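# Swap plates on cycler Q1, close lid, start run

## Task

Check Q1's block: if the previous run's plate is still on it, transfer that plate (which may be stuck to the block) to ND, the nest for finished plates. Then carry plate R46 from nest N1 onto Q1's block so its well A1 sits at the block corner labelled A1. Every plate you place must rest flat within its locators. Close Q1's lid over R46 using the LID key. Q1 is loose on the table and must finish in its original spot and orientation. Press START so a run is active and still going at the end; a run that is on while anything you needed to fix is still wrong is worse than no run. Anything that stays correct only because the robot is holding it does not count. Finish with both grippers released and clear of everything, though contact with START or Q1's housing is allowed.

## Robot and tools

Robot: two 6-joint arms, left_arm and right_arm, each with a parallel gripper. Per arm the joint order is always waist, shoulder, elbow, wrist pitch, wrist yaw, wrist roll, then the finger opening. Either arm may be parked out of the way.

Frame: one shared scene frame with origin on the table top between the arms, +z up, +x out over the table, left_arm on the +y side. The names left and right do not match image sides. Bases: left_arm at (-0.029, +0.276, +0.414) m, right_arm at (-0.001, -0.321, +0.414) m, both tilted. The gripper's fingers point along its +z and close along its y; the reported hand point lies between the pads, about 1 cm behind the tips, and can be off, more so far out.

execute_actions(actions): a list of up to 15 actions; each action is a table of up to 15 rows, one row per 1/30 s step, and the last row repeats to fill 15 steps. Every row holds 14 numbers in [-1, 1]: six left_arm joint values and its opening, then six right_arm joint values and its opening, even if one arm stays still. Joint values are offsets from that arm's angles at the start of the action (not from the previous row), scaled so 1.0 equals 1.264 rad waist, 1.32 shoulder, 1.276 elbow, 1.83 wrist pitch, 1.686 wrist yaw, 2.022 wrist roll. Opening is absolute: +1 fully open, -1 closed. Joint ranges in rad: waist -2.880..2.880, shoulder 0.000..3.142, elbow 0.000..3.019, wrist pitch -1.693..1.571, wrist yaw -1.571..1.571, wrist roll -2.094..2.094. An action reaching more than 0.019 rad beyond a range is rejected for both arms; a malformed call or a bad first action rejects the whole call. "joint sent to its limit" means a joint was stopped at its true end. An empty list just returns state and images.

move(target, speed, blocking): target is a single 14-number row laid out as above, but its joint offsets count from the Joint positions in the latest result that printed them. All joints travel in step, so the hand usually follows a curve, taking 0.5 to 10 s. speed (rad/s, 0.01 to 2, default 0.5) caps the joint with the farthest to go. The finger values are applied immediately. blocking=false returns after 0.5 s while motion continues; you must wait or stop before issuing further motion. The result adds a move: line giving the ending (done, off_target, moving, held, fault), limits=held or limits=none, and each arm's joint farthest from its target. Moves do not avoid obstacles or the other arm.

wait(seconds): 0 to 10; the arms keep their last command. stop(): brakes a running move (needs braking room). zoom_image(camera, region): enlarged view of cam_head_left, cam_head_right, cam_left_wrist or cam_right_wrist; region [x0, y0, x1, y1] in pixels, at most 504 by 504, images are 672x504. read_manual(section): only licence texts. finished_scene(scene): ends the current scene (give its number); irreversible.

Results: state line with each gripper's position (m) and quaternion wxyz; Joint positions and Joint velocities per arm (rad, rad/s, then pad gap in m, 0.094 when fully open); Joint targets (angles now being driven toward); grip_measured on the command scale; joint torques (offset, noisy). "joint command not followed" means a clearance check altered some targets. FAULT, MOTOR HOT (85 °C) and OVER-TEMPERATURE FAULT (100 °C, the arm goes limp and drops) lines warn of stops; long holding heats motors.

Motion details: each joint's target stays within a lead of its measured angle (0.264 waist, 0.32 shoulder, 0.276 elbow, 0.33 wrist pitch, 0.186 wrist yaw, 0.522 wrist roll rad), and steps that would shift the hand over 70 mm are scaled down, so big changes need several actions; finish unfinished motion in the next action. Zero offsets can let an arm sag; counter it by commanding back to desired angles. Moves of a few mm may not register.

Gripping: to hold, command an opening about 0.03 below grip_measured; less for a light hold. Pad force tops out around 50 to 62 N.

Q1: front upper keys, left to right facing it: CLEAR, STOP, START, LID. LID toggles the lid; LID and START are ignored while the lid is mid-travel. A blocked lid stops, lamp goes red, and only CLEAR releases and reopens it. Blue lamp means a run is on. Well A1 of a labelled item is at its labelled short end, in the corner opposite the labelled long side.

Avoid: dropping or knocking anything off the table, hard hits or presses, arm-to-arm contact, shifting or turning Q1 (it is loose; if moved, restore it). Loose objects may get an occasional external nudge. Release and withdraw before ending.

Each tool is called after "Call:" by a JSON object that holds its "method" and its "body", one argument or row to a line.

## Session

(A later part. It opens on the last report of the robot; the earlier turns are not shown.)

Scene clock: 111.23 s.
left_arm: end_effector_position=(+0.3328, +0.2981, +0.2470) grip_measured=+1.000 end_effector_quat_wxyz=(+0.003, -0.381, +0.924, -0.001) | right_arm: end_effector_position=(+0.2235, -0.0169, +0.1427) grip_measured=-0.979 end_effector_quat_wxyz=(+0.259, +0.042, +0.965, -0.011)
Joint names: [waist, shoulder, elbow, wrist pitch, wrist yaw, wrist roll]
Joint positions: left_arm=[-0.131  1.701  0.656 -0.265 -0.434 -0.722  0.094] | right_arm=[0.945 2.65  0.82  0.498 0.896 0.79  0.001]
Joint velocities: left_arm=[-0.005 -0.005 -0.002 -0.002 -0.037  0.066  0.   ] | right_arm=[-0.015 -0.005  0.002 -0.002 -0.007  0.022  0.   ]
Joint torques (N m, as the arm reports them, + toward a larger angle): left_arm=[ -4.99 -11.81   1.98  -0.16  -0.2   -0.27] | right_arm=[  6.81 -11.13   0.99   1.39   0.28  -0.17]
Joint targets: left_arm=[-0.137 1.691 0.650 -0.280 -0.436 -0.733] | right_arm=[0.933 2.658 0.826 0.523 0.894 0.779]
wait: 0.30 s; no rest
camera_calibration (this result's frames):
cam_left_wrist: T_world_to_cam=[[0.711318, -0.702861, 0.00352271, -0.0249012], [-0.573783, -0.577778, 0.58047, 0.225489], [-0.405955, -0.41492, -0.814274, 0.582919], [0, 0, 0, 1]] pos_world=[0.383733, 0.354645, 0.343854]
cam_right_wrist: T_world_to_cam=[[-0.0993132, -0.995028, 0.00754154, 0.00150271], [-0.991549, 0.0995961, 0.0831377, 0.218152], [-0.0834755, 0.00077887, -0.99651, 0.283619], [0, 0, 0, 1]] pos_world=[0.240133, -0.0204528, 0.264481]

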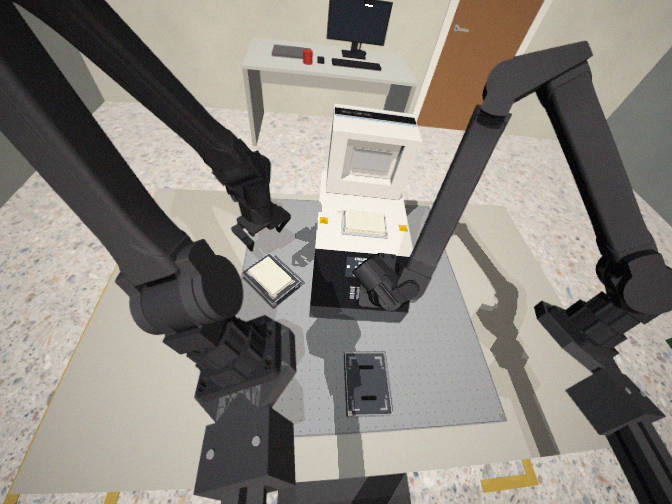

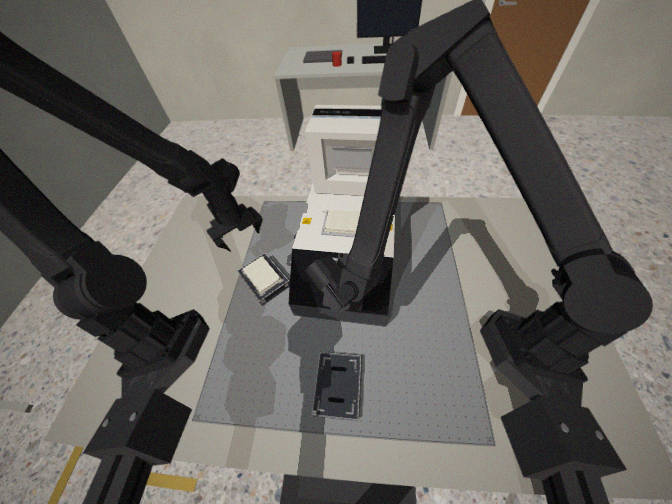

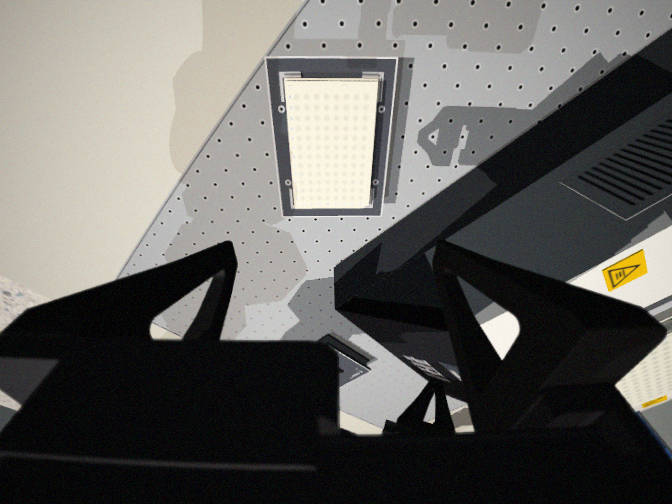

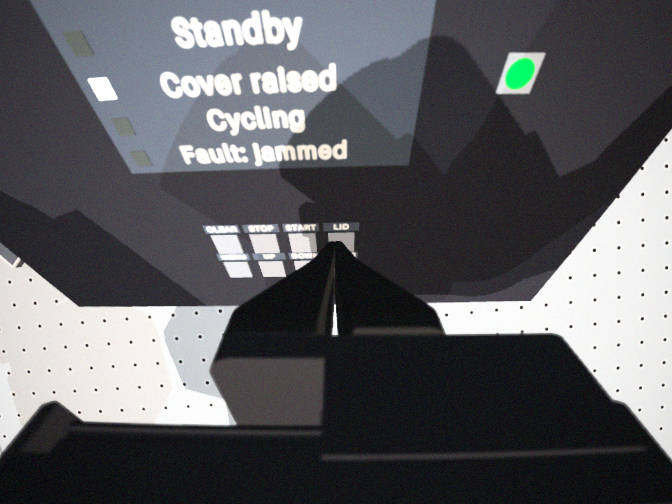

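Call:
{"method": "execute_actions", "body": {
  "actions": [
    [
[-0.0047,-0.0076,-0.0047,-0.0082,-0.0012,-0.0059,1,-0.0120,0.0070,0.0047,0.0100,-0.0012,-0.0054,-1],
[-0.0047,-0.0076,-0.0047,-0.0082,-0.0012,-0.0059,1,-0.0140,0.0080,0.0047,0.0100,-0.0012,-0.0054,-1],
[-0.0047,-0.0076,-0.0047,-0.0082,-0.0012,-0.0059,1,-0.0160,0.0090,0.0047,0.0100,-0.0012,-0.0054,-1],
[-0.0047,-0.0076,-0.0047,-0.0082,-0.0012,-0.0059,1,-0.0175,0.0098,0.0047,0.0100,-0.0012,-0.0054,-1],
[-0.0047,-0.0076,-0.0047,-0.0082,-0.0012,-0.0059,1,-0.0190,0.0098,0.0047,0.0100,-0.0012,-0.0054,-1],
[-0.0047,-0.0076,-0.0047,-0.0082,-0.0012,-0.0059,1,-0.0190,0.0098,0.0047,0.0100,-0.0012,-0.0054,-1],
[-0.0047,-0.0076,-0.0047,-0.0082,-0.0012,-0.0059,1,-0.0200,0.0100,0.0050,0.0100,-0.0012,-0.0054,-1],
[-0.0047,-0.0076,-0.0047,-0.0082,-0.0012,-0.0059,1,-0.0225,0.0108,0.0060,0.0100,-0.0012,-0.0054,-1],
[-0.0047,-0.0076,-0.0047,-0.0082,-0.0012,-0.0059,1,-0.0255,0.0118,0.0074,0.0100,-0.0012,-0.0054,-1],
[-0.0047,-0.0076,-0.0047,-0.0082,-0.0012,-0.0059,1,-0.0285,0.0130,0.0090,0.0100,-0.0012,-0.0054,-1],
[-0.0047,-0.0076,-0.0047,-0.0082,-0.0012,-0.0059,1,-0.0315,0.0142,0.0106,0.0100,-0.0012,-0.0054,-1],
[-0.0047,-0.0076,-0.0047,-0.0082,-0.0012,-0.0059,1,-0.0345,0.0155,0.0122,0.0100,-0.0012,-0.0054,-1],
[-0.0047,-0.0076,-0.0047,-0.0082,-0.0012,-0.0059,1,-0.0375,0.0168,0.0138,0.0100,-0.0012,-0.0054,-1],
[-0.0047,-0.0076,-0.0047,-0.0082,-0.0012,-0.0059,1,-0.0411,0.0182,0.0157,0.0100,-0.0012,-0.0054,-1]
]
  ]
}}

Call:
{"method": "wait", "body": {
  "seconds": 0.3
}}

Scene clock: 113.40 s.
left_arm: end_effector_position=(+0.3328, +0.2981, +0.2470) grip_measured=+1.000 end_effector_quat_wxyz=(+0.003, -0.382, +0.924, -0.001) | right_arm: end_effector_position=(+0.2247, -0.0200, +0.1398) grip_measured=-0.979 end_effector_quat_wxyz=(+0.256, +0.045, +0.966, -0.014)
Joint names: [waist, shoulder, elbow, wrist pitch, wrist yaw, wrist roll]
Joint positions: left_arm=[-0.131  1.701  0.656 -0.265 -0.434 -0.723  0.094] | right_arm=[0.933 2.652 0.821 0.498 0.895 0.788 0.001]
Joint velocities: left_arm=[ 0.005 -0.024 -0.002  0.002 -0.007 -0.007  0.   ] | right_arm=[-0.005  0.005 -0.002 -0.007 -0.051  0.081 -0.   ]
Joint torques (N m, as the arm reports them, + toward a larger angle): left_arm=[ -4.99 -11.82   1.99  -0.18  -0.19  -0.27] | right_arm=[  3.88 -10.11   1.95   1.16   0.35  -0.13]
Joint targets: left_arm=[-0.137 1.691 0.650 -0.280 -0.436 -0.734] | right_arm=[0.893 2.674 0.839 0.516 0.894 0.779]
camera_calibration (this result's frames):
cam_left_wrist: T_world_to_cam=[[0.711854, -0.702318, 0.00352644, -0.0252424], [-0.573343, -0.578213, 0.580473, 0.225471], [-0.405638, -0.415234, -0.814272, 0.582907], [0, 0, 0, 1]] pos_world=[0.38369, 0.354684, 0.343854]
cam_right_wrist: T_world_to_cam=[[-0.10718, -0.994161, 0.0125002, -0.000368121], [-0.990186, 0.107869, 0.0888574, 0.218957], [-0.0896869, -0.00285378, -0.995966, 0.282029], [0, 0, 0, 1]] pos_world=[0.242063, -0.0231797, 0.26144]

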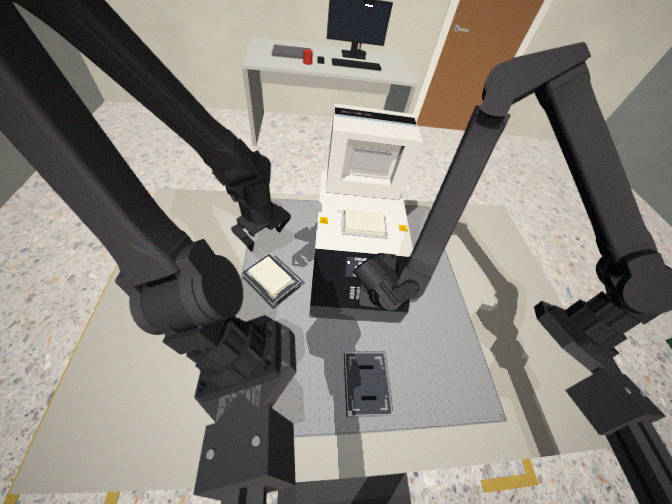

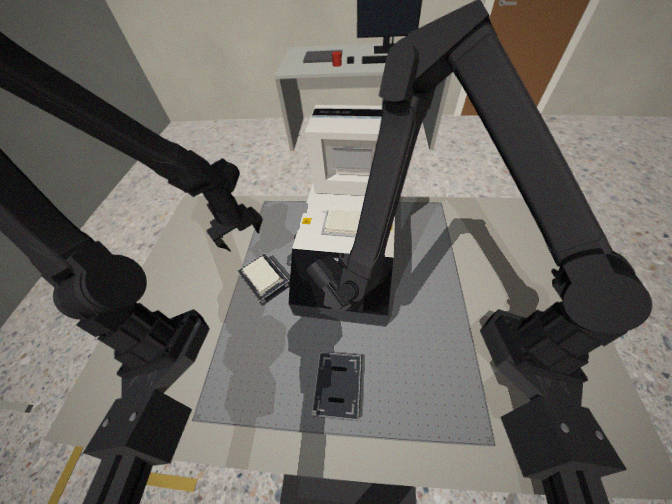

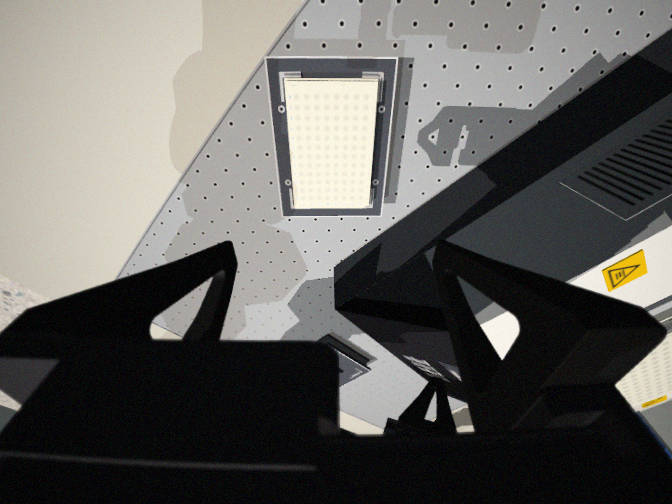

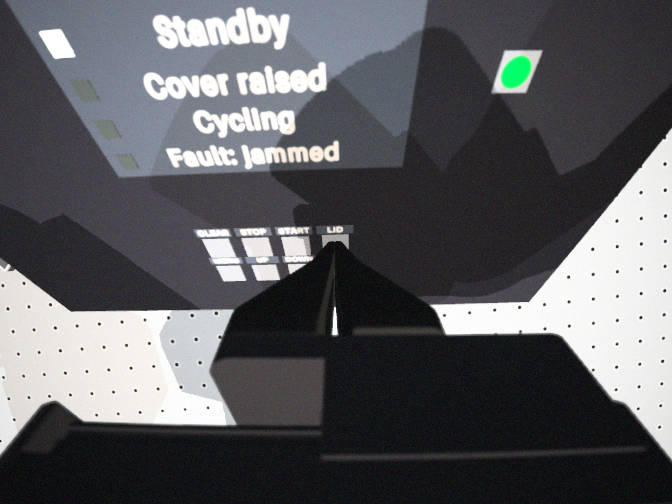

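Scene clock: 113.70 s.
left_arm: end_effector_position=(+0.3328, +0.2981, +0.2470) grip_measured=+1.000 end_effector_quat_wxyz=(+0.003, -0.382, +0.924, -0.001) | right_arm: end_effector_position=(+0.2247, -0.0200, +0.1398) grip_measured=-0.979 end_effector_quat_wxyz=(+0.256, +0.045, +0.966, -0.014)
Joint names: [waist, shoulder, elbow, wrist pitch, wrist yaw, wrist roll]
Joint positions: left_arm=[-0.131  1.701  0.656 -0.265 -0.434 -0.723  0.094] | right_arm=[0.933 2.652 0.821 0.498 0.895 0.788 0.001]
Joint velocities: left_arm=[-0.005 -0.015 -0.007 -0.002 -0.095 -0.037  0.   ] | right_arm=[-0.005 -0.005  0.007 -0.012 -0.066 -0.051  0.   ]
Joint torques (N m, as the arm reports them, + toward a larger angle): left_arm=[ -4.96 -11.81   1.98  -0.15  -0.19  -0.27] | right_arm=[  4.03 -10.16   2.15   1.16   0.35  -0.13]
Joint targets: left_arm=[-0.137 1.691 0.650 -0.280 -0.436 -0.734] | right_arm=[0.893 2.674 0.839 0.516 0.894 0.779]
wait: 0.30 s; at rest by 0.17 s
camera_calibration (this result's frames):
cam_left_wrist: T_world_to_cam=[[0.711854, -0.702318, 0.00352644, -0.0252424], [-0.573343, -0.578213, 0.580473, 0.225471], [-0.405638, -0.415234, -0.814272, 0.582907], [0, 0, 0, 1]] pos_world=[0.38369, 0.354684, 0.343854]
cam_right_wrist: T_world_to_cam=[[-0.10718, -0.994161, 0.0125002, -0.000368121], [-0.990186, 0.107869, 0.0888574, 0.218957], [-0.0896869, -0.00285378, -0.995966, 0.282029], [0, 0, 0, 1]] pos_world=[0.242063, -0.0231797, 0.26144]

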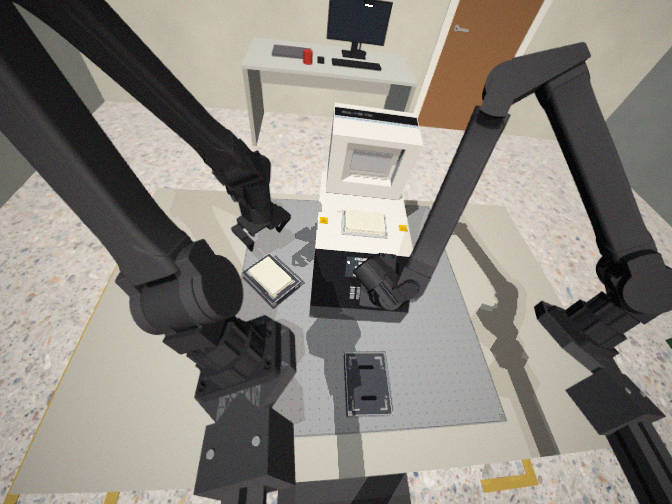

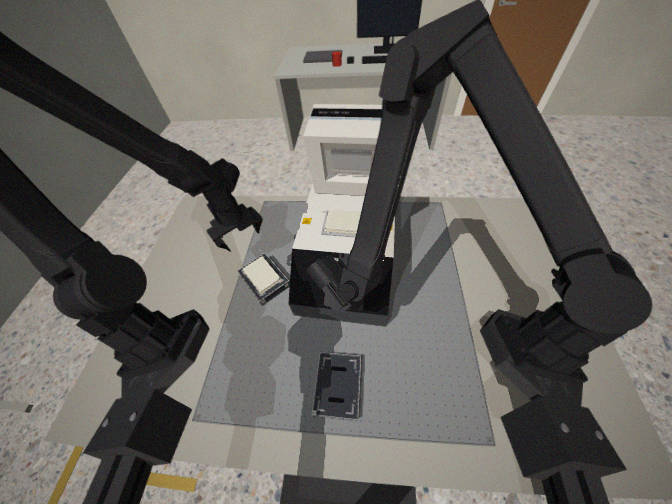

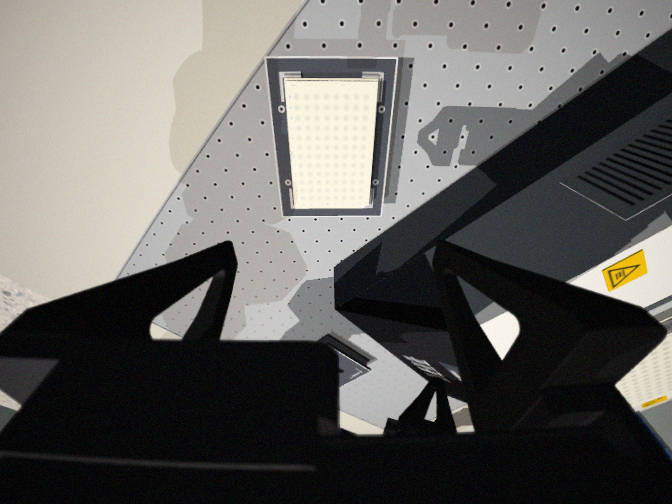

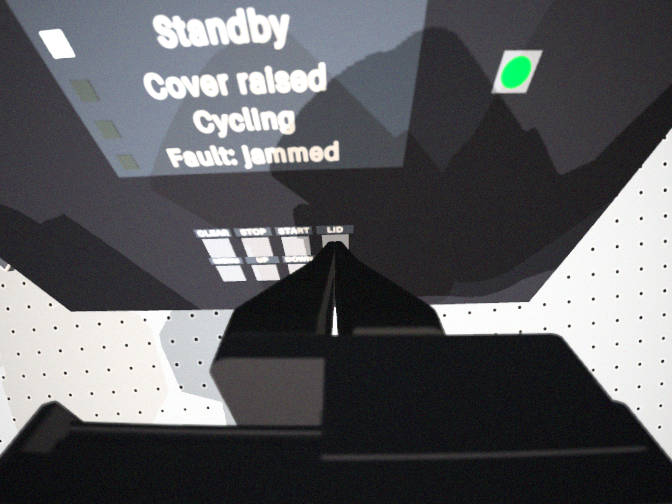

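Call:
{"method": "execute_actions", "body": {
  "actions": [
    [
[-0.0047,-0.0076,-0.0047,-0.0082,-0.0012,-0.0054,1,-0.0150,0.0090,0.0080,0.0060,0,0,-1],
[-0.0047,-0.0076,-0.0047,-0.0082,-0.0012,-0.0054,1,0.0000,0.0030,0.0020,0.0060,0,0,-1],
[-0.0047,-0.0076,-0.0047,-0.0082,-0.0012,-0.0054,1,0.0120,0.0030,0.0020,0.0060,0,0,-1],
[-0.0047,-0.0076,-0.0047,-0.0082,-0.0012,-0.0054,1,0.0190,0.0030,0.0020,0.0060,0,0,-1],
[-0.0047,-0.0076,-0.0047,-0.0082,-0.0012,-0.0054,1,0.0250,0.0030,0.0020,0.0060,0,0,-1],
[-0.0047,-0.0076,-0.0047,-0.0082,-0.0012,-0.0054,1,0.0310,0.0040,0.0040,0.0060,0,0,-1],
[-0.0047,-0.0076,-0.0047,-0.0082,-0.0012,-0.0054,1,0.0360,0.0060,0.0070,0.0060,0,0,-1],
[-0.0047,-0.0076,-0.0047,-0.0082,-0.0012,-0.0054,1,0.0400,0.0080,0.0110,0.0060,0,0,-1],
[-0.0047,-0.0076,-0.0047,-0.0082,-0.0012,-0.0054,1,0.0440,0.0100,0.0150,0.0060,0,0,-1],
[-0.0047,-0.0076,-0.0047,-0.0082,-0.0012,-0.0054,1,0.0470,0.0120,0.0190,0.0060,0,0,-1],
[-0.0047,-0.0076,-0.0047,-0.0082,-0.0012,-0.0054,1,0.0495,0.0140,0.0230,0.0060,0,0,-1],
[-0.0047,-0.0076,-0.0047,-0.0082,-0.0012,-0.0054,1,0.0514,0.0155,0.0265,0.0060,0,0,-1],
[-0.0047,-0.0076,-0.0047,-0.0082,-0.0012,-0.0054,1,0.0514,0.0170,0.0295,0.0060,0,0,-1],
[-0.0047,-0.0076,-0.0047,-0.0082,-0.0012,-0.0054,1,0.0514,0.0182,0.0321,0.0060,0,0,-1]
]
  ]
}}

Call:
{"method": "wait", "body": {
  "seconds": 5
}}

Scene clock: 115.10 s.
left_arm: end_effector_position=(+0.3328, +0.2981, +0.2470) grip_measured=+1.000 end_effector_quat_wxyz=(+0.003, -0.382, +0.924, -0.001) | right_arm: end_effector_position=(+0.2222, +0.0038, +0.1450) grip_measured=-0.979 end_effector_quat_wxyz=(+0.269, +0.033, +0.963, +0.003)
Joint names: [waist, shoulder, elbow, wrist pitch, wrist yaw, wrist roll]
Joint positions: left_arm=[-0.131  1.701  0.656 -0.265 -0.434 -0.723  0.094] | right_arm=[0.98  2.665 0.851 0.498 0.895 0.788 0.001]
Joint velocities: left_arm=[-0.015  0.005 -0.012 -0.032 -0.022 -0.037  0.   ] | right_arm=[ 0.044  0.024  0.125 -0.012  0.022 -0.007 -0.001]
Joint torques (N m, as the arm reports them, + toward a larger angle): left_arm=[ -4.93 -11.87   1.99  -0.17  -0.19  -0.26] | right_arm=[  9.28 -11.53   1.21   0.96   0.37  -0.05]
Joint targets: left_arm=[-0.137 1.691 0.650 -0.280 -0.436 -0.734] | right_arm=[0.998 2.676 0.862 0.509 0.895 0.788]
camera_calibration (this result's frames):
cam_left_wrist: T_world_to_cam=[[0.711854, -0.702318, 0.00352644, -0.0252424], [-0.573343, -0.578213, 0.580473, 0.225471], [-0.405638, -0.415234, -0.814272, 0.582907], [0, 0, 0, 1]] pos_world=[0.38369, 0.354684, 0.343854]
cam_right_wrist: T_world_to_cam=[[-0.0739889, -0.997124, -0.0164176, 0.0198113], [-0.995301, 0.0728024, 0.0638458, 0.218407], [-0.0624669, 0.0210643, -0.997825, 0.281198], [0, 0, 0, 1]] pos_world=[0.236412, -0.00206944, 0.266967]

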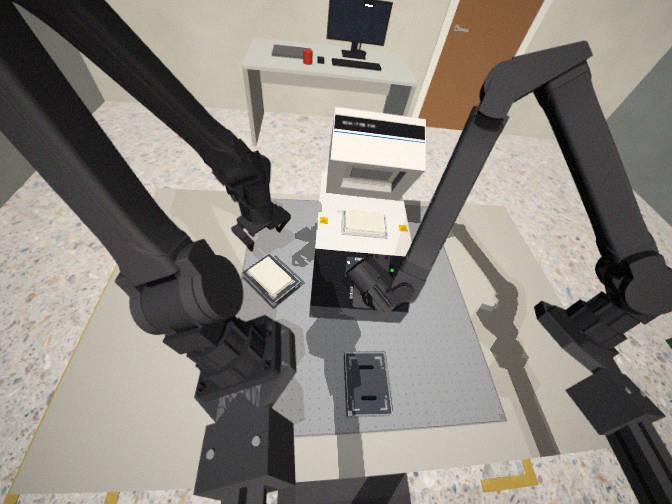

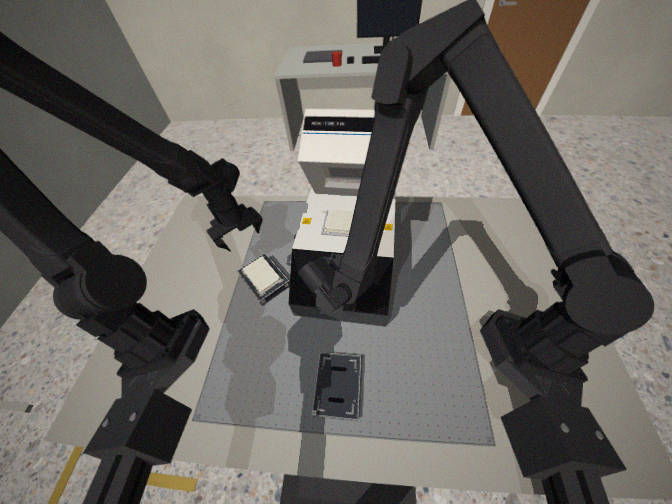

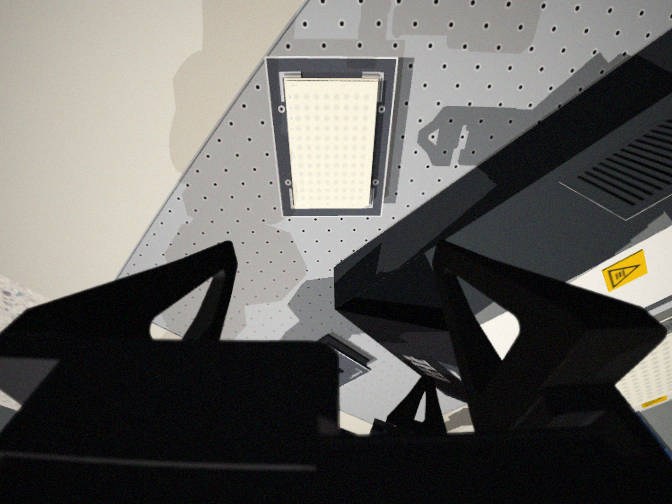

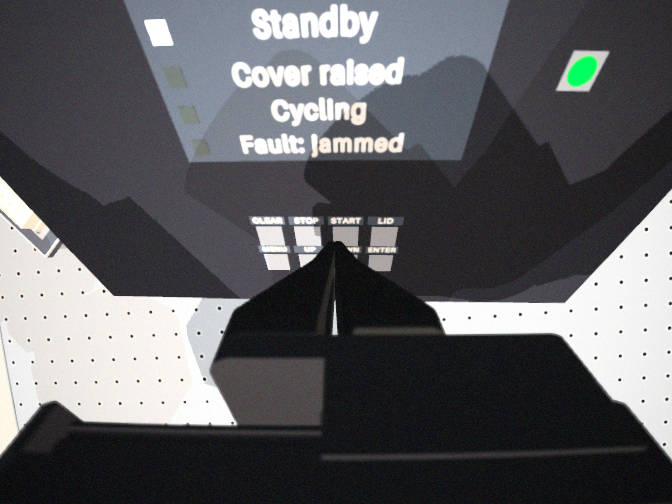

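Scene clock: 120.10 s.
left_arm: end_effector_position=(+0.3328, +0.2981, +0.2470) grip_measured=+1.000 end_effector_quat_wxyz=(+0.003, -0.382, +0.924, -0.001) | right_arm: end_effector_position=(+0.2233, +0.0067, +0.1449) grip_measured=-0.979 end_effector_quat_wxyz=(+0.270, +0.033, +0.962, +0.005)
Joint names: [waist, shoulder, elbow, wrist pitch, wrist yaw, wrist roll]
Joint positions: left_arm=[-0.131  1.701  0.656 -0.265 -0.434 -0.723  0.094] | right_arm=[0.982 2.666 0.858 0.498 0.895 0.788 0.001]
Joint velocities: left_arm=[-0.005 -0.005  0.007  0.002  0.007 -0.081  0.   ] | right_arm=[ 0.005  0.005  0.007  0.002 -0.007  0.037 -0.   ]
Joint torques (N m, as the arm reports them, + toward a larger angle): left_arm=[ -4.97 -11.85   1.98  -0.15  -0.19  -0.26] | right_arm=[  9.29 -11.42   1.21   0.97   0.37  -0.04]
Joint targets: left_arm=[-0.137 1.691 0.650 -0.280 -0.436 -0.734] | right_arm=[0.998 2.676 0.862 0.509 0.895 0.788]
wait: 5.00 s; at rest by 0.23 s
camera_calibration (this result's frames):
cam_left_wrist: T_world_to_cam=[[0.711854, -0.702318, 0.00352644, -0.0252424], [-0.573343, -0.578213, 0.580473, 0.225471], [-0.405638, -0.415234, -0.814272, 0.582907], [0, 0, 0, 1]] pos_world=[0.38369, 0.354684, 0.343854]
cam_right_wrist: T_world_to_cam=[[-0.0746467, -0.996999, -0.0204919, 0.0235253], [-0.995423, 0.0732674, 0.0613616, 0.219671], [-0.0596761, 0.0249786, -0.997905, 0.28049], [0, 0, 0, 1]] pos_world=[0.23716, 0.000353779, 0.266905]

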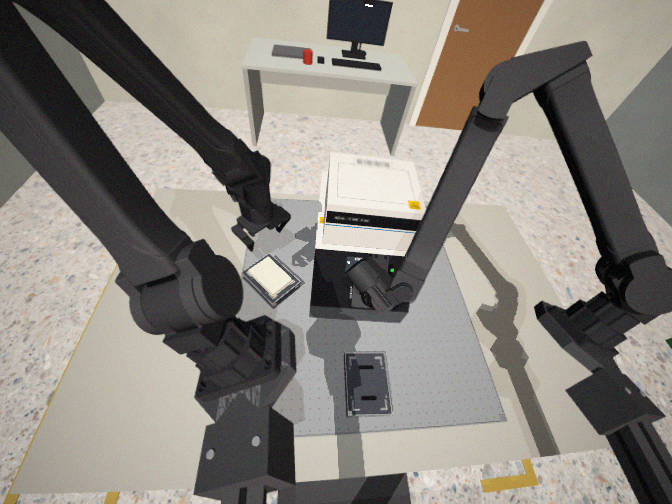

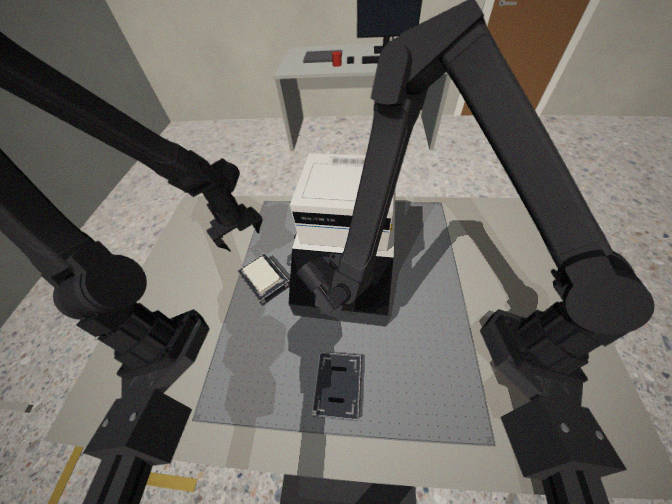

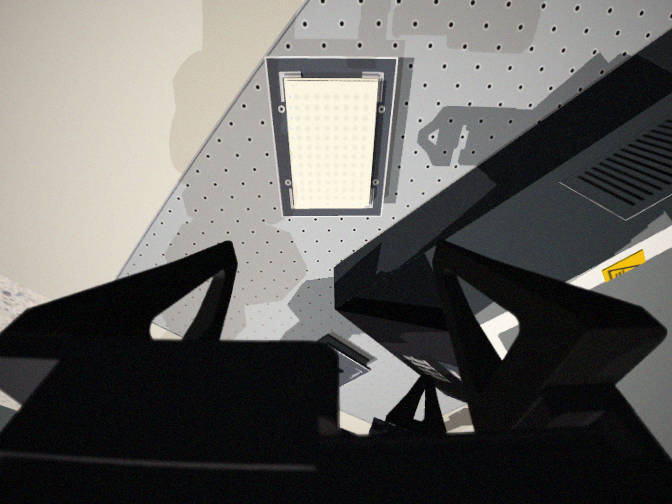

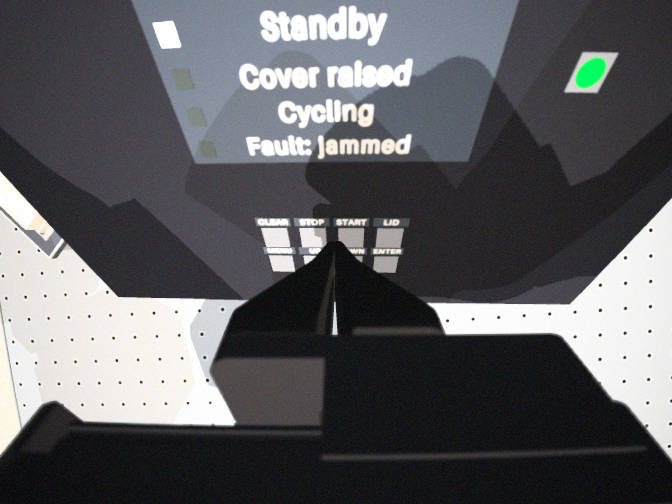

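Call:
{"method": "execute_actions", "body": {
  "actions": [
    [
[-0.0047,-0.0076,-0.0047,-0.0082,-0.0012,-0.0054,1,-0.0020,0.0085,0.0030,0.0060,0,0,-1],
[-0.0047,-0.0076,-0.0047,-0.0082,-0.0012,-0.0054,1,-0.0120,0.0098,0.0030,0.0060,0,0,-1],
[-0.0047,-0.0076,-0.0047,-0.0082,-0.0012,-0.0054,1,-0.0160,0.0105,0.0030,0.0060,0,0,-1],
[-0.0047,-0.0076,-0.0047,-0.0082,-0.0012,-0.0054,1,-0.0195,0.0105,0.0030,0.0060,0,0,-1],
[-0.0047,-0.0076,-0.0047,-0.0082,-0.0012,-0.0054,1,-0.0230,0.0098,0.0030,0.0060,0,0,-1],
[-0.0047,-0.0076,-0.0047,-0.0082,-0.0012,-0.0054,1,-0.0260,0.0098,0.0030,0.0060,0,0,-1],
[-0.0047,-0.0076,-0.0047,-0.0082,-0.0012,-0.0054,1,-0.0285,0.0098,0.0030,0.0060,0,0,-1],
[-0.0047,-0.0076,-0.0047,-0.0082,-0.0012,-0.0054,1,-0.0305,0.0098,0.0030,0.0060,0,0,-1],
[-0.0047,-0.0076,-0.0047,-0.0082,-0.0012,-0.0054,1,-0.0320,0.0098,0.0030,0.0060,0,0,-1],
[-0.0047,-0.0076,-0.0047,-0.0082,-0.0012,-0.0054,1,-0.0335,0.0098,0.0030,0.0060,0,0,-1],
[-0.0047,-0.0076,-0.0047,-0.0082,-0.0012,-0.0054,1,-0.0360,0.0105,0.0040,0.0060,0,0,-1],
[-0.0047,-0.0076,-0.0047,-0.0082,-0.0012,-0.0054,1,-0.0400,0.0120,0.0060,0.0060,0,0,-1],
[-0.0047,-0.0076,-0.0047,-0.0082,-0.0012,-0.0054,1,-0.0440,0.0140,0.0085,0.0060,0,0,-1],
[-0.0047,-0.0076,-0.0047,-0.0082,-0.0012,-0.0054,1,-0.0480,0.0160,0.0110,0.0060,0,0,-1],
[-0.0047,-0.0076,-0.0047,-0.0082,-0.0012,-0.0054,1,-0.0522,0.0180,0.0135,0.0060,0,0,-1]
]
  ]
}}

Call:
{"method": "wait", "body": {
  "seconds": 0.3
}}

Scene clock: 124.13 s.
left_arm: end_effector_position=(+0.3328, +0.2981, +0.2470) grip_measured=+1.000 end_effector_quat_wxyz=(+0.003, -0.382, +0.924, -0.001) | right_arm: end_effector_position=(+0.2264, -0.0003, +0.1395) grip_measured=-0.979 end_effector_quat_wxyz=(+0.265, +0.042, +0.963, -0.002)
Joint names: [waist, shoulder, elbow, wrist pitch, wrist yaw, wrist roll]
Joint positions: left_arm=[-0.131  1.701  0.656 -0.265 -0.434 -0.723  0.094] | right_arm=[0.958 2.67  0.858 0.498 0.894 0.788 0.001]
Joint velocities: left_arm=[ 0.005 -0.005 -0.002 -0.002 -0.007  0.037  0.   ] | right_arm=[-0.015 -0.005  0.002 -0.012 -0.037 -0.007 -0.   ]
Joint torques (N m, as the arm reports them, + toward a larger angle): left_arm=[ -4.95 -11.81   1.98  -0.17  -0.19  -0.26] | right_arm=[  4.11 -10.52   2.36   0.94   0.4   -0.04]
Joint targets: left_arm=[-0.137 1.691 0.650 -0.280 -0.436 -0.734] | right_arm=[0.916 2.690 0.875 0.509 0.895 0.788]
camera_calibration (this result's frames):
cam_left_wrist: T_world_to_cam=[[0.711854, -0.702318, 0.00352644, -0.0252424], [-0.573343, -0.578213, 0.580473, 0.225471], [-0.405638, -0.415234, -0.814272, 0.582907], [0, 0, 0, 1]] pos_world=[0.38369, 0.354684, 0.343854]
cam_right_wrist: T_world_to_cam=[[-0.0939268, -0.995511, -0.0116481, 0.0197848], [-0.993035, 0.0928445, 0.0725326, 0.22147], [-0.0711255, 0.0183798, -0.997298, 0.277937], [0, 0, 0, 1]] pos_world=[0.241554, -0.00597466, 0.261353]

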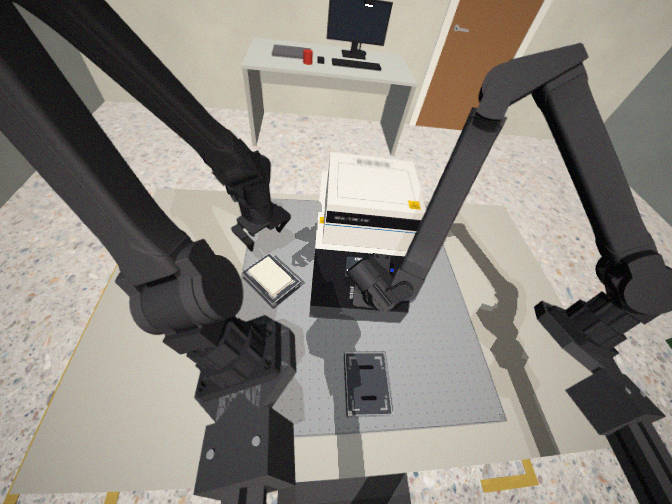

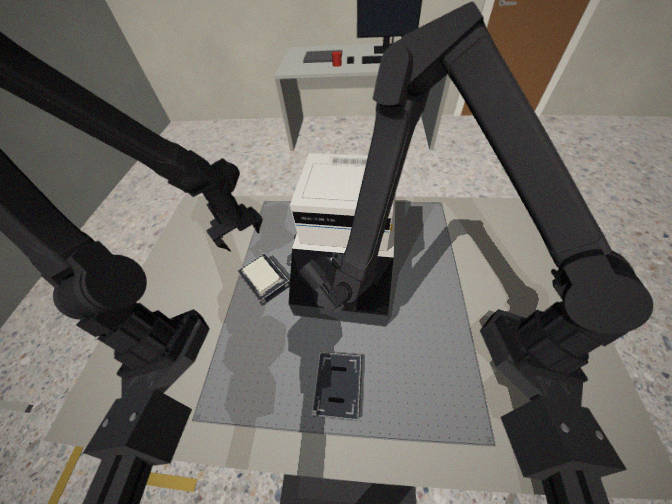

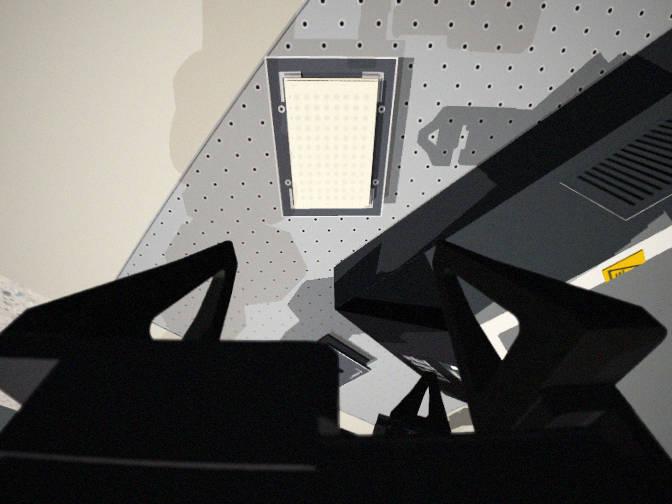

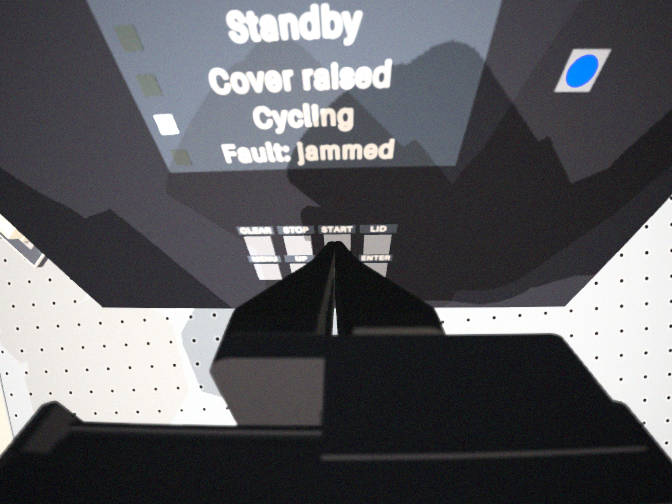

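Scene clock: 124.43 s.
left_arm: end_effector_position=(+0.3328, +0.2981, +0.2470) grip_measured=+1.000 end_effector_quat_wxyz=(+0.003, -0.382, +0.924, -0.001) | right_arm: end_effector_position=(+0.2264, -0.0003, +0.1395) grip_measured=-0.979 end_effector_quat_wxyz=(+0.264, +0.042, +0.963, -0.001)
Joint names: [waist, shoulder, elbow, wrist pitch, wrist yaw, wrist roll]
Joint positions: left_arm=[-0.131  1.701  0.656 -0.265 -0.434 -0.723  0.094] | right_arm=[0.958 2.67  0.858 0.498 0.893 0.788 0.001]
Joint velocities: left_arm=[ 0.005  0.005  0.002 -0.002  0.007  0.022  0.   ] | right_arm=[-0.005 -0.015 -0.002 -0.002 -0.022  0.037 -0.001]
Joint torques (N m, as the arm reports them, + toward a larger angle): left_arm=[ -5.01 -11.78   1.98  -0.16  -0.19  -0.26] | right_arm=[  3.96 -10.46   2.3    0.97   0.46  -0.05]
Joint targets: left_arm=[-0.137 1.691 0.650 -0.280 -0.436 -0.734] | right_arm=[0.916 2.690 0.875 0.509 0.895 0.788]
wait: 0.30 s; at rest by 0.17 s
camera_calibration (this result's frames):
cam_left_wrist: T_world_to_cam=[[0.711854, -0.702318, 0.00352644, -0.0252424], [-0.573343, -0.578213, 0.580473, 0.225471], [-0.405638, -0.415234, -0.814272, 0.582907], [0, 0, 0, 1]] pos_world=[0.38369, 0.354684, 0.343854]
cam_right_wrist: T_world_to_cam=[[-0.093788, -0.995521, -0.011876, 0.0198311], [-0.99303, 0.0926849, 0.0728025, 0.221392], [-0.0713757, 0.0186212, -0.997276, 0.277965], [0, 0, 0, 1]] pos_world=[0.241549, -0.00595348, 0.261325]

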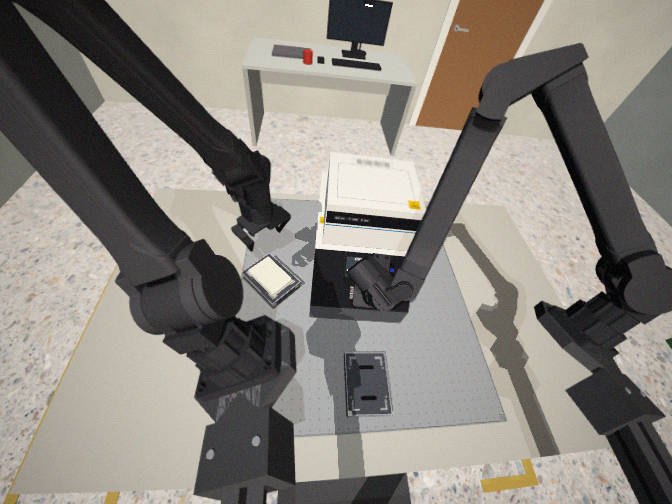

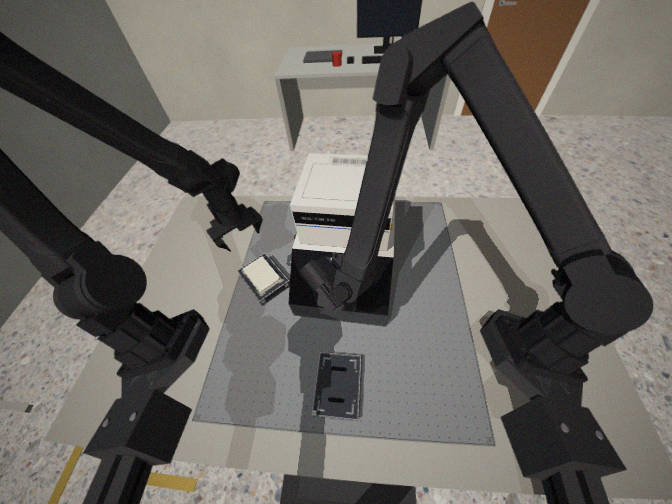

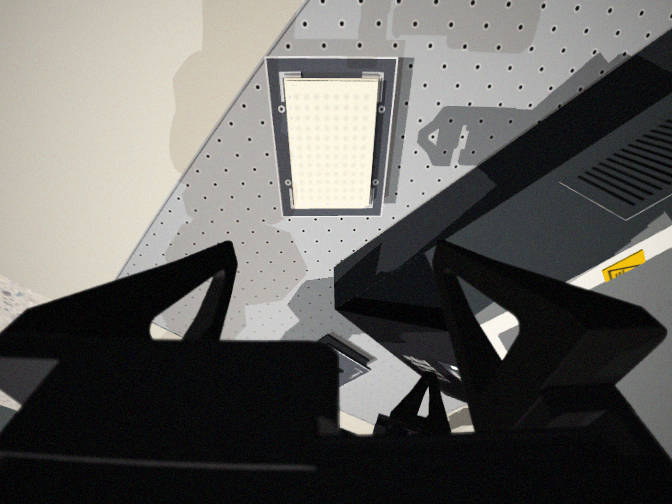

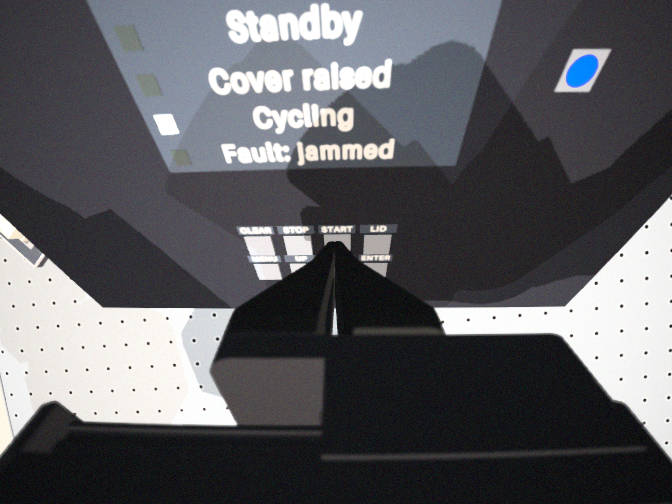

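Call:
{"method": "execute_actions", "body": {
  "actions": [
    [
[-0.0047,-0.0076,-0.0047,-0.0082,-0.0012,-0.0054,1,-0.0150,0.0070,0.0070,0.0060,0,0,-1],
[-0.0047,-0.0076,-0.0047,-0.0082,-0.0012,-0.0054,1,0.0000,0.0000,0.0020,0.0060,0,0,-1],
[-0.0047,-0.0076,-0.0047,-0.0082,-0.0012,-0.0054,1,0.0120,-0.0070,0.0000,0.0060,0,0,-1],
[-0.0047,-0.0076,-0.0047,-0.0082,-0.0012,-0.0054,1,0.0190,-0.0120,-0.0040,0.0060,0,0,-1],
[-0.0047,-0.0076,-0.0047,-0.0082,-0.0012,-0.0054,1,0.0250,-0.0160,-0.0090,0.0060,0,0,-1],
[-0.0047,-0.0076,-0.0047,-0.0082,-0.0012,-0.0054,1,0.0310,-0.0205,-0.0150,0.0060,0,0,-1],
[-0.0047,-0.0076,-0.0047,-0.0082,-0.0012,-0.0054,1,0.0370,-0.0250,-0.0210,0.0060,0,0,-1],
[-0.0047,-0.0076,-0.0047,-0.0082,-0.0012,-0.0054,1,0.0430,-0.0295,-0.0270,0.0060,0,0,-1],
[-0.0047,-0.0076,-0.0047,-0.0082,-0.0012,-0.0054,1,0.0490,-0.0340,-0.0330,0.0060,0,0,-1],
[-0.0047,-0.0076,-0.0047,-0.0082,-0.0012,-0.0054,1,0.0550,-0.0380,-0.0385,0.0060,0,0,-1],
[-0.0047,-0.0076,-0.0047,-0.0082,-0.0012,-0.0054,1,0.0605,-0.0420,-0.0440,0.0060,0,0,-1],
[-0.0047,-0.0076,-0.0047,-0.0082,-0.0012,-0.0054,1,0.0650,-0.0450,-0.0485,0.0060,0,0,-1],
[-0.0047,-0.0076,-0.0047,-0.0082,-0.0012,-0.0054,1,0.0680,-0.0472,-0.0515,0.0060,0,0,-1],
[-0.0047,-0.0076,-0.0047,-0.0082,-0.0012,-0.0054,1,0.0700,-0.0485,-0.0533,0.0060,0,0,-1]
]
  ]
}}

Call:
{"method": "wait", "body": {
  "seconds": 0.5
}}

Scene clock: 125.47 s.
left_arm: end_effector_position=(+0.3328, +0.2981, +0.2470) grip_measured=+1.000 end_effector_quat_wxyz=(+0.003, -0.382, +0.924, -0.001) | right_arm: end_effector_position=(+0.2073, -0.0035, +0.1604) grip_measured=-0.979 end_effector_quat_wxyz=(+0.271, +0.007, +0.963, +0.007)
Joint names: [waist, shoulder, elbow, wrist pitch, wrist yaw, wrist roll]
Joint positions: left_arm=[-0.131  1.701  0.656 -0.265 -0.434 -0.723  0.094] | right_arm=[1.025 2.634 0.795 0.498 0.893 0.788 0.001]
Joint velocities: left_arm=[-0.005 -0.005 -0.007  0.002  0.051  0.007  0.   ] | right_arm=[ 0.181 -0.103 -0.081 -0.002 -0.095 -0.007  0.   ]
Joint torques (N m, as the arm reports them, + toward a larger angle): left_arm=[ -4.98 -11.81   1.99  -0.16  -0.19  -0.26] | right_arm=[  8.67 -13.53   0.64   0.94   0.39  -0.05]
Joint targets: left_arm=[-0.137 1.691 0.650 -0.280 -0.436 -0.734] | right_arm=[1.046 2.606 0.789 0.509 0.893 0.788]
camera_calibration (this result's frames):
cam_left_wrist: T_world_to_cam=[[0.711854, -0.702318, 0.00352644, -0.0252424], [-0.573343, -0.578213, 0.580473, 0.225471], [-0.405638, -0.415234, -0.814272, 0.582907], [0, 0, 0, 1]] pos_world=[0.38369, 0.354684, 0.343854]
cam_right_wrist: T_world_to_cam=[[-0.0228742, -0.999688, -0.00999409, 0.0000439579], [-0.997984, 0.0222409, 0.059446, 0.204129], [-0.0592052, 0.0113337, -0.998181, 0.295142], [0, 0, 0, 1]] pos_world=[0.221192, -0.00784111, 0.282471]

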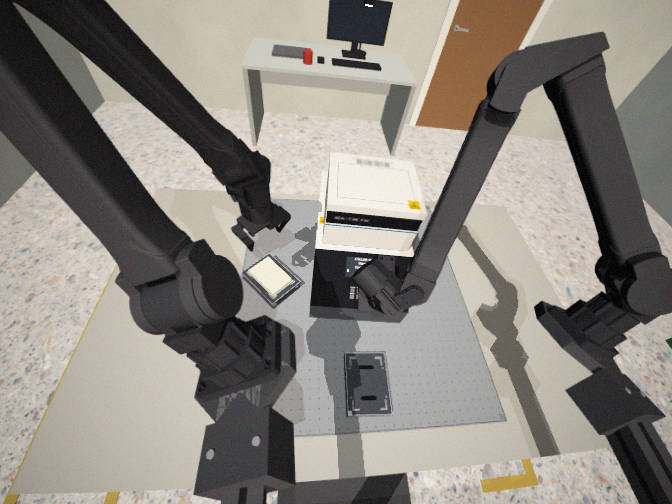

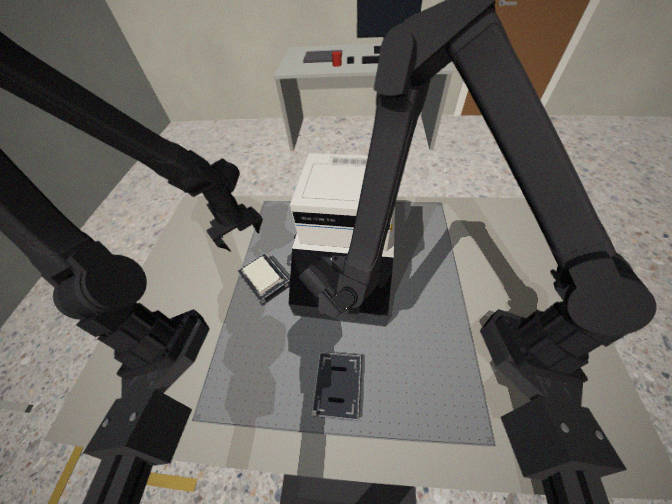

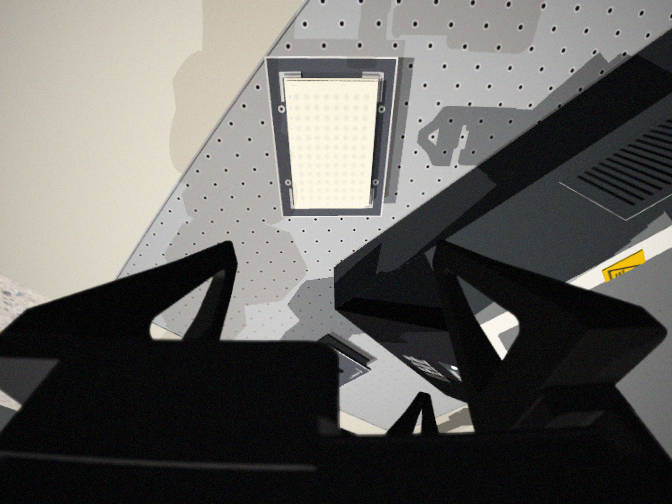

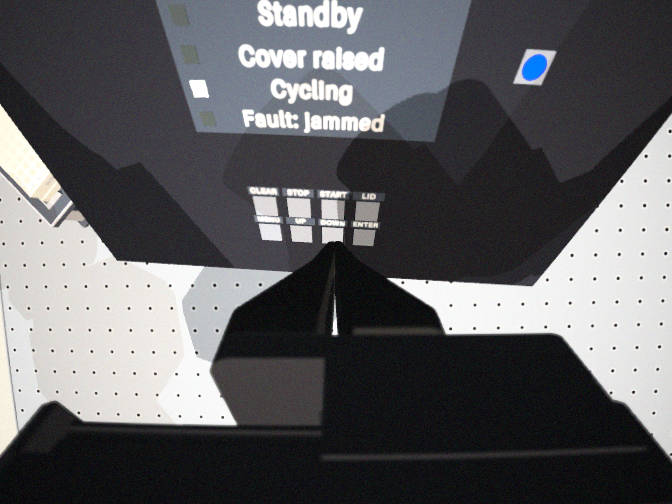

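Scene clock: 125.97 s.
left_arm: end_effector_position=(+0.3328, +0.2981, +0.2470) grip_measured=+1.000 end_effector_quat_wxyz=(+0.003, -0.382, +0.924, -0.001) | right_arm: end_effector_position=(+0.2076, -0.0005, +0.1644) grip_measured=-0.979 end_effector_quat_wxyz=(+0.274, +0.005, +0.962, +0.011)
Joint names: [waist, shoulder, elbow, wrist pitch, wrist yaw, wrist roll]
Joint positions: left_arm=[-0.131  1.701  0.656 -0.265 -0.434 -0.723  0.094] | right_arm=[1.033 2.626 0.793 0.498 0.893 0.788 0.001]
Joint velocities: left_arm=[ 0.005 -0.005  0.002  0.007 -0.051 -0.022  0.   ] | right_arm=[-0.015  0.005  0.012  0.007  0.007 -0.051  0.001]
Joint torques (N m, as the arm reports them, + toward a larger angle): left_arm=[ -4.96 -11.81   1.99  -0.16  -0.2   -0.26] | right_arm=[  8.74 -13.47   0.5    0.97   0.39  -0.04]
Joint targets: left_arm=[-0.137 1.691 0.650 -0.280 -0.436 -0.734] | right_arm=[1.046 2.606 0.790 0.509 0.893 0.788]
wait: 0.50 s; at rest by 0.27 s
camera_calibration (this result's frames):
cam_left_wrist: T_world_to_cam=[[0.711854, -0.702318, 0.00352644, -0.0252424], [-0.573343, -0.578213, 0.580473, 0.225471], [-0.405638, -0.415234, -0.814272, 0.582907], [0, 0, 0, 1]] pos_world=[0.38369, 0.354684, 0.343854]
cam_right_wrist: T_world_to_cam=[[-0.017604, -0.999701, -0.016999, 0.00315162], [-0.998421, 0.0166693, 0.0536451, 0.205146], [-0.0533457, 0.0179165, -0.998415, 0.297969], [0, 0, 0, 1]] pos_world=[0.220773, -0.00560752, 0.286545]

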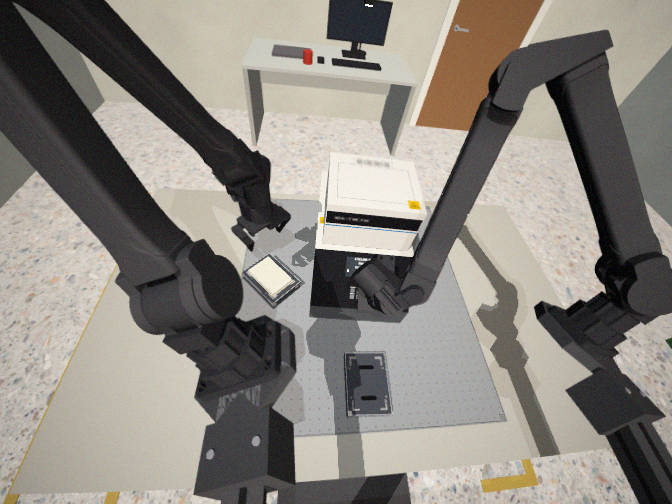

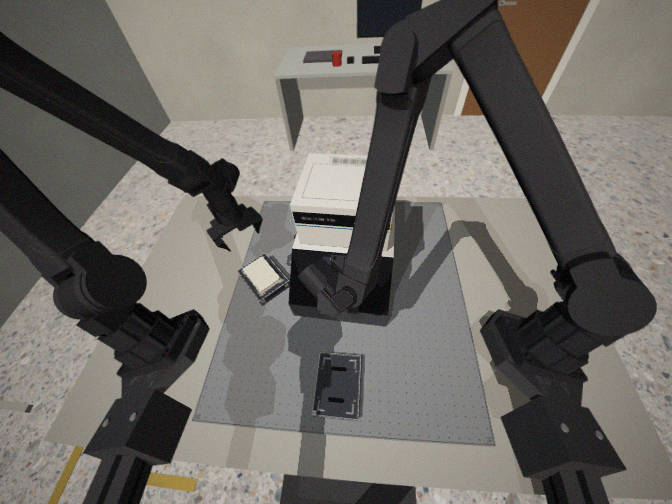

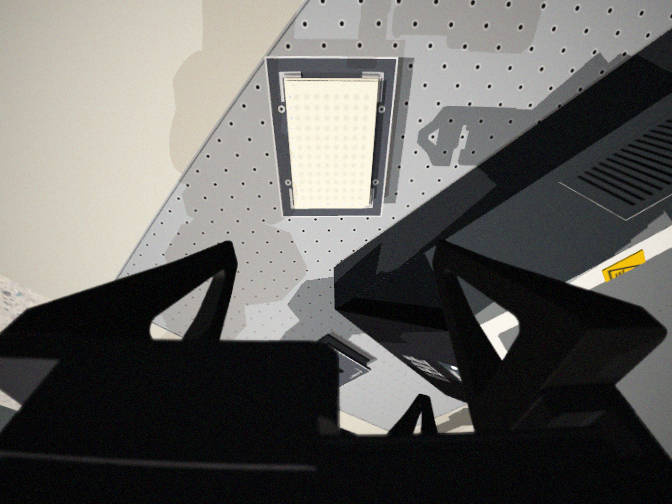

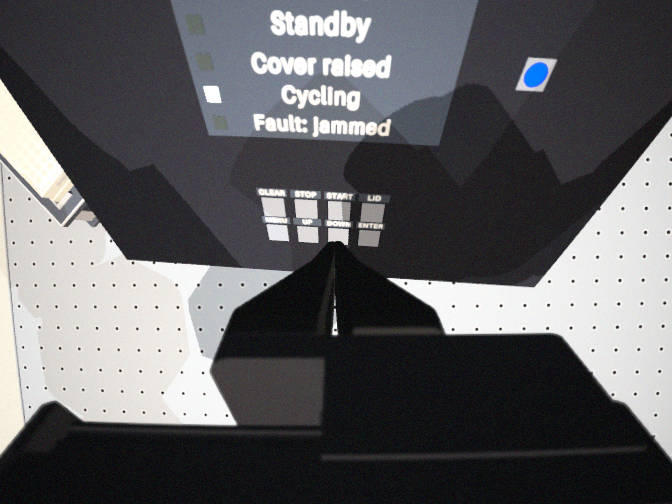

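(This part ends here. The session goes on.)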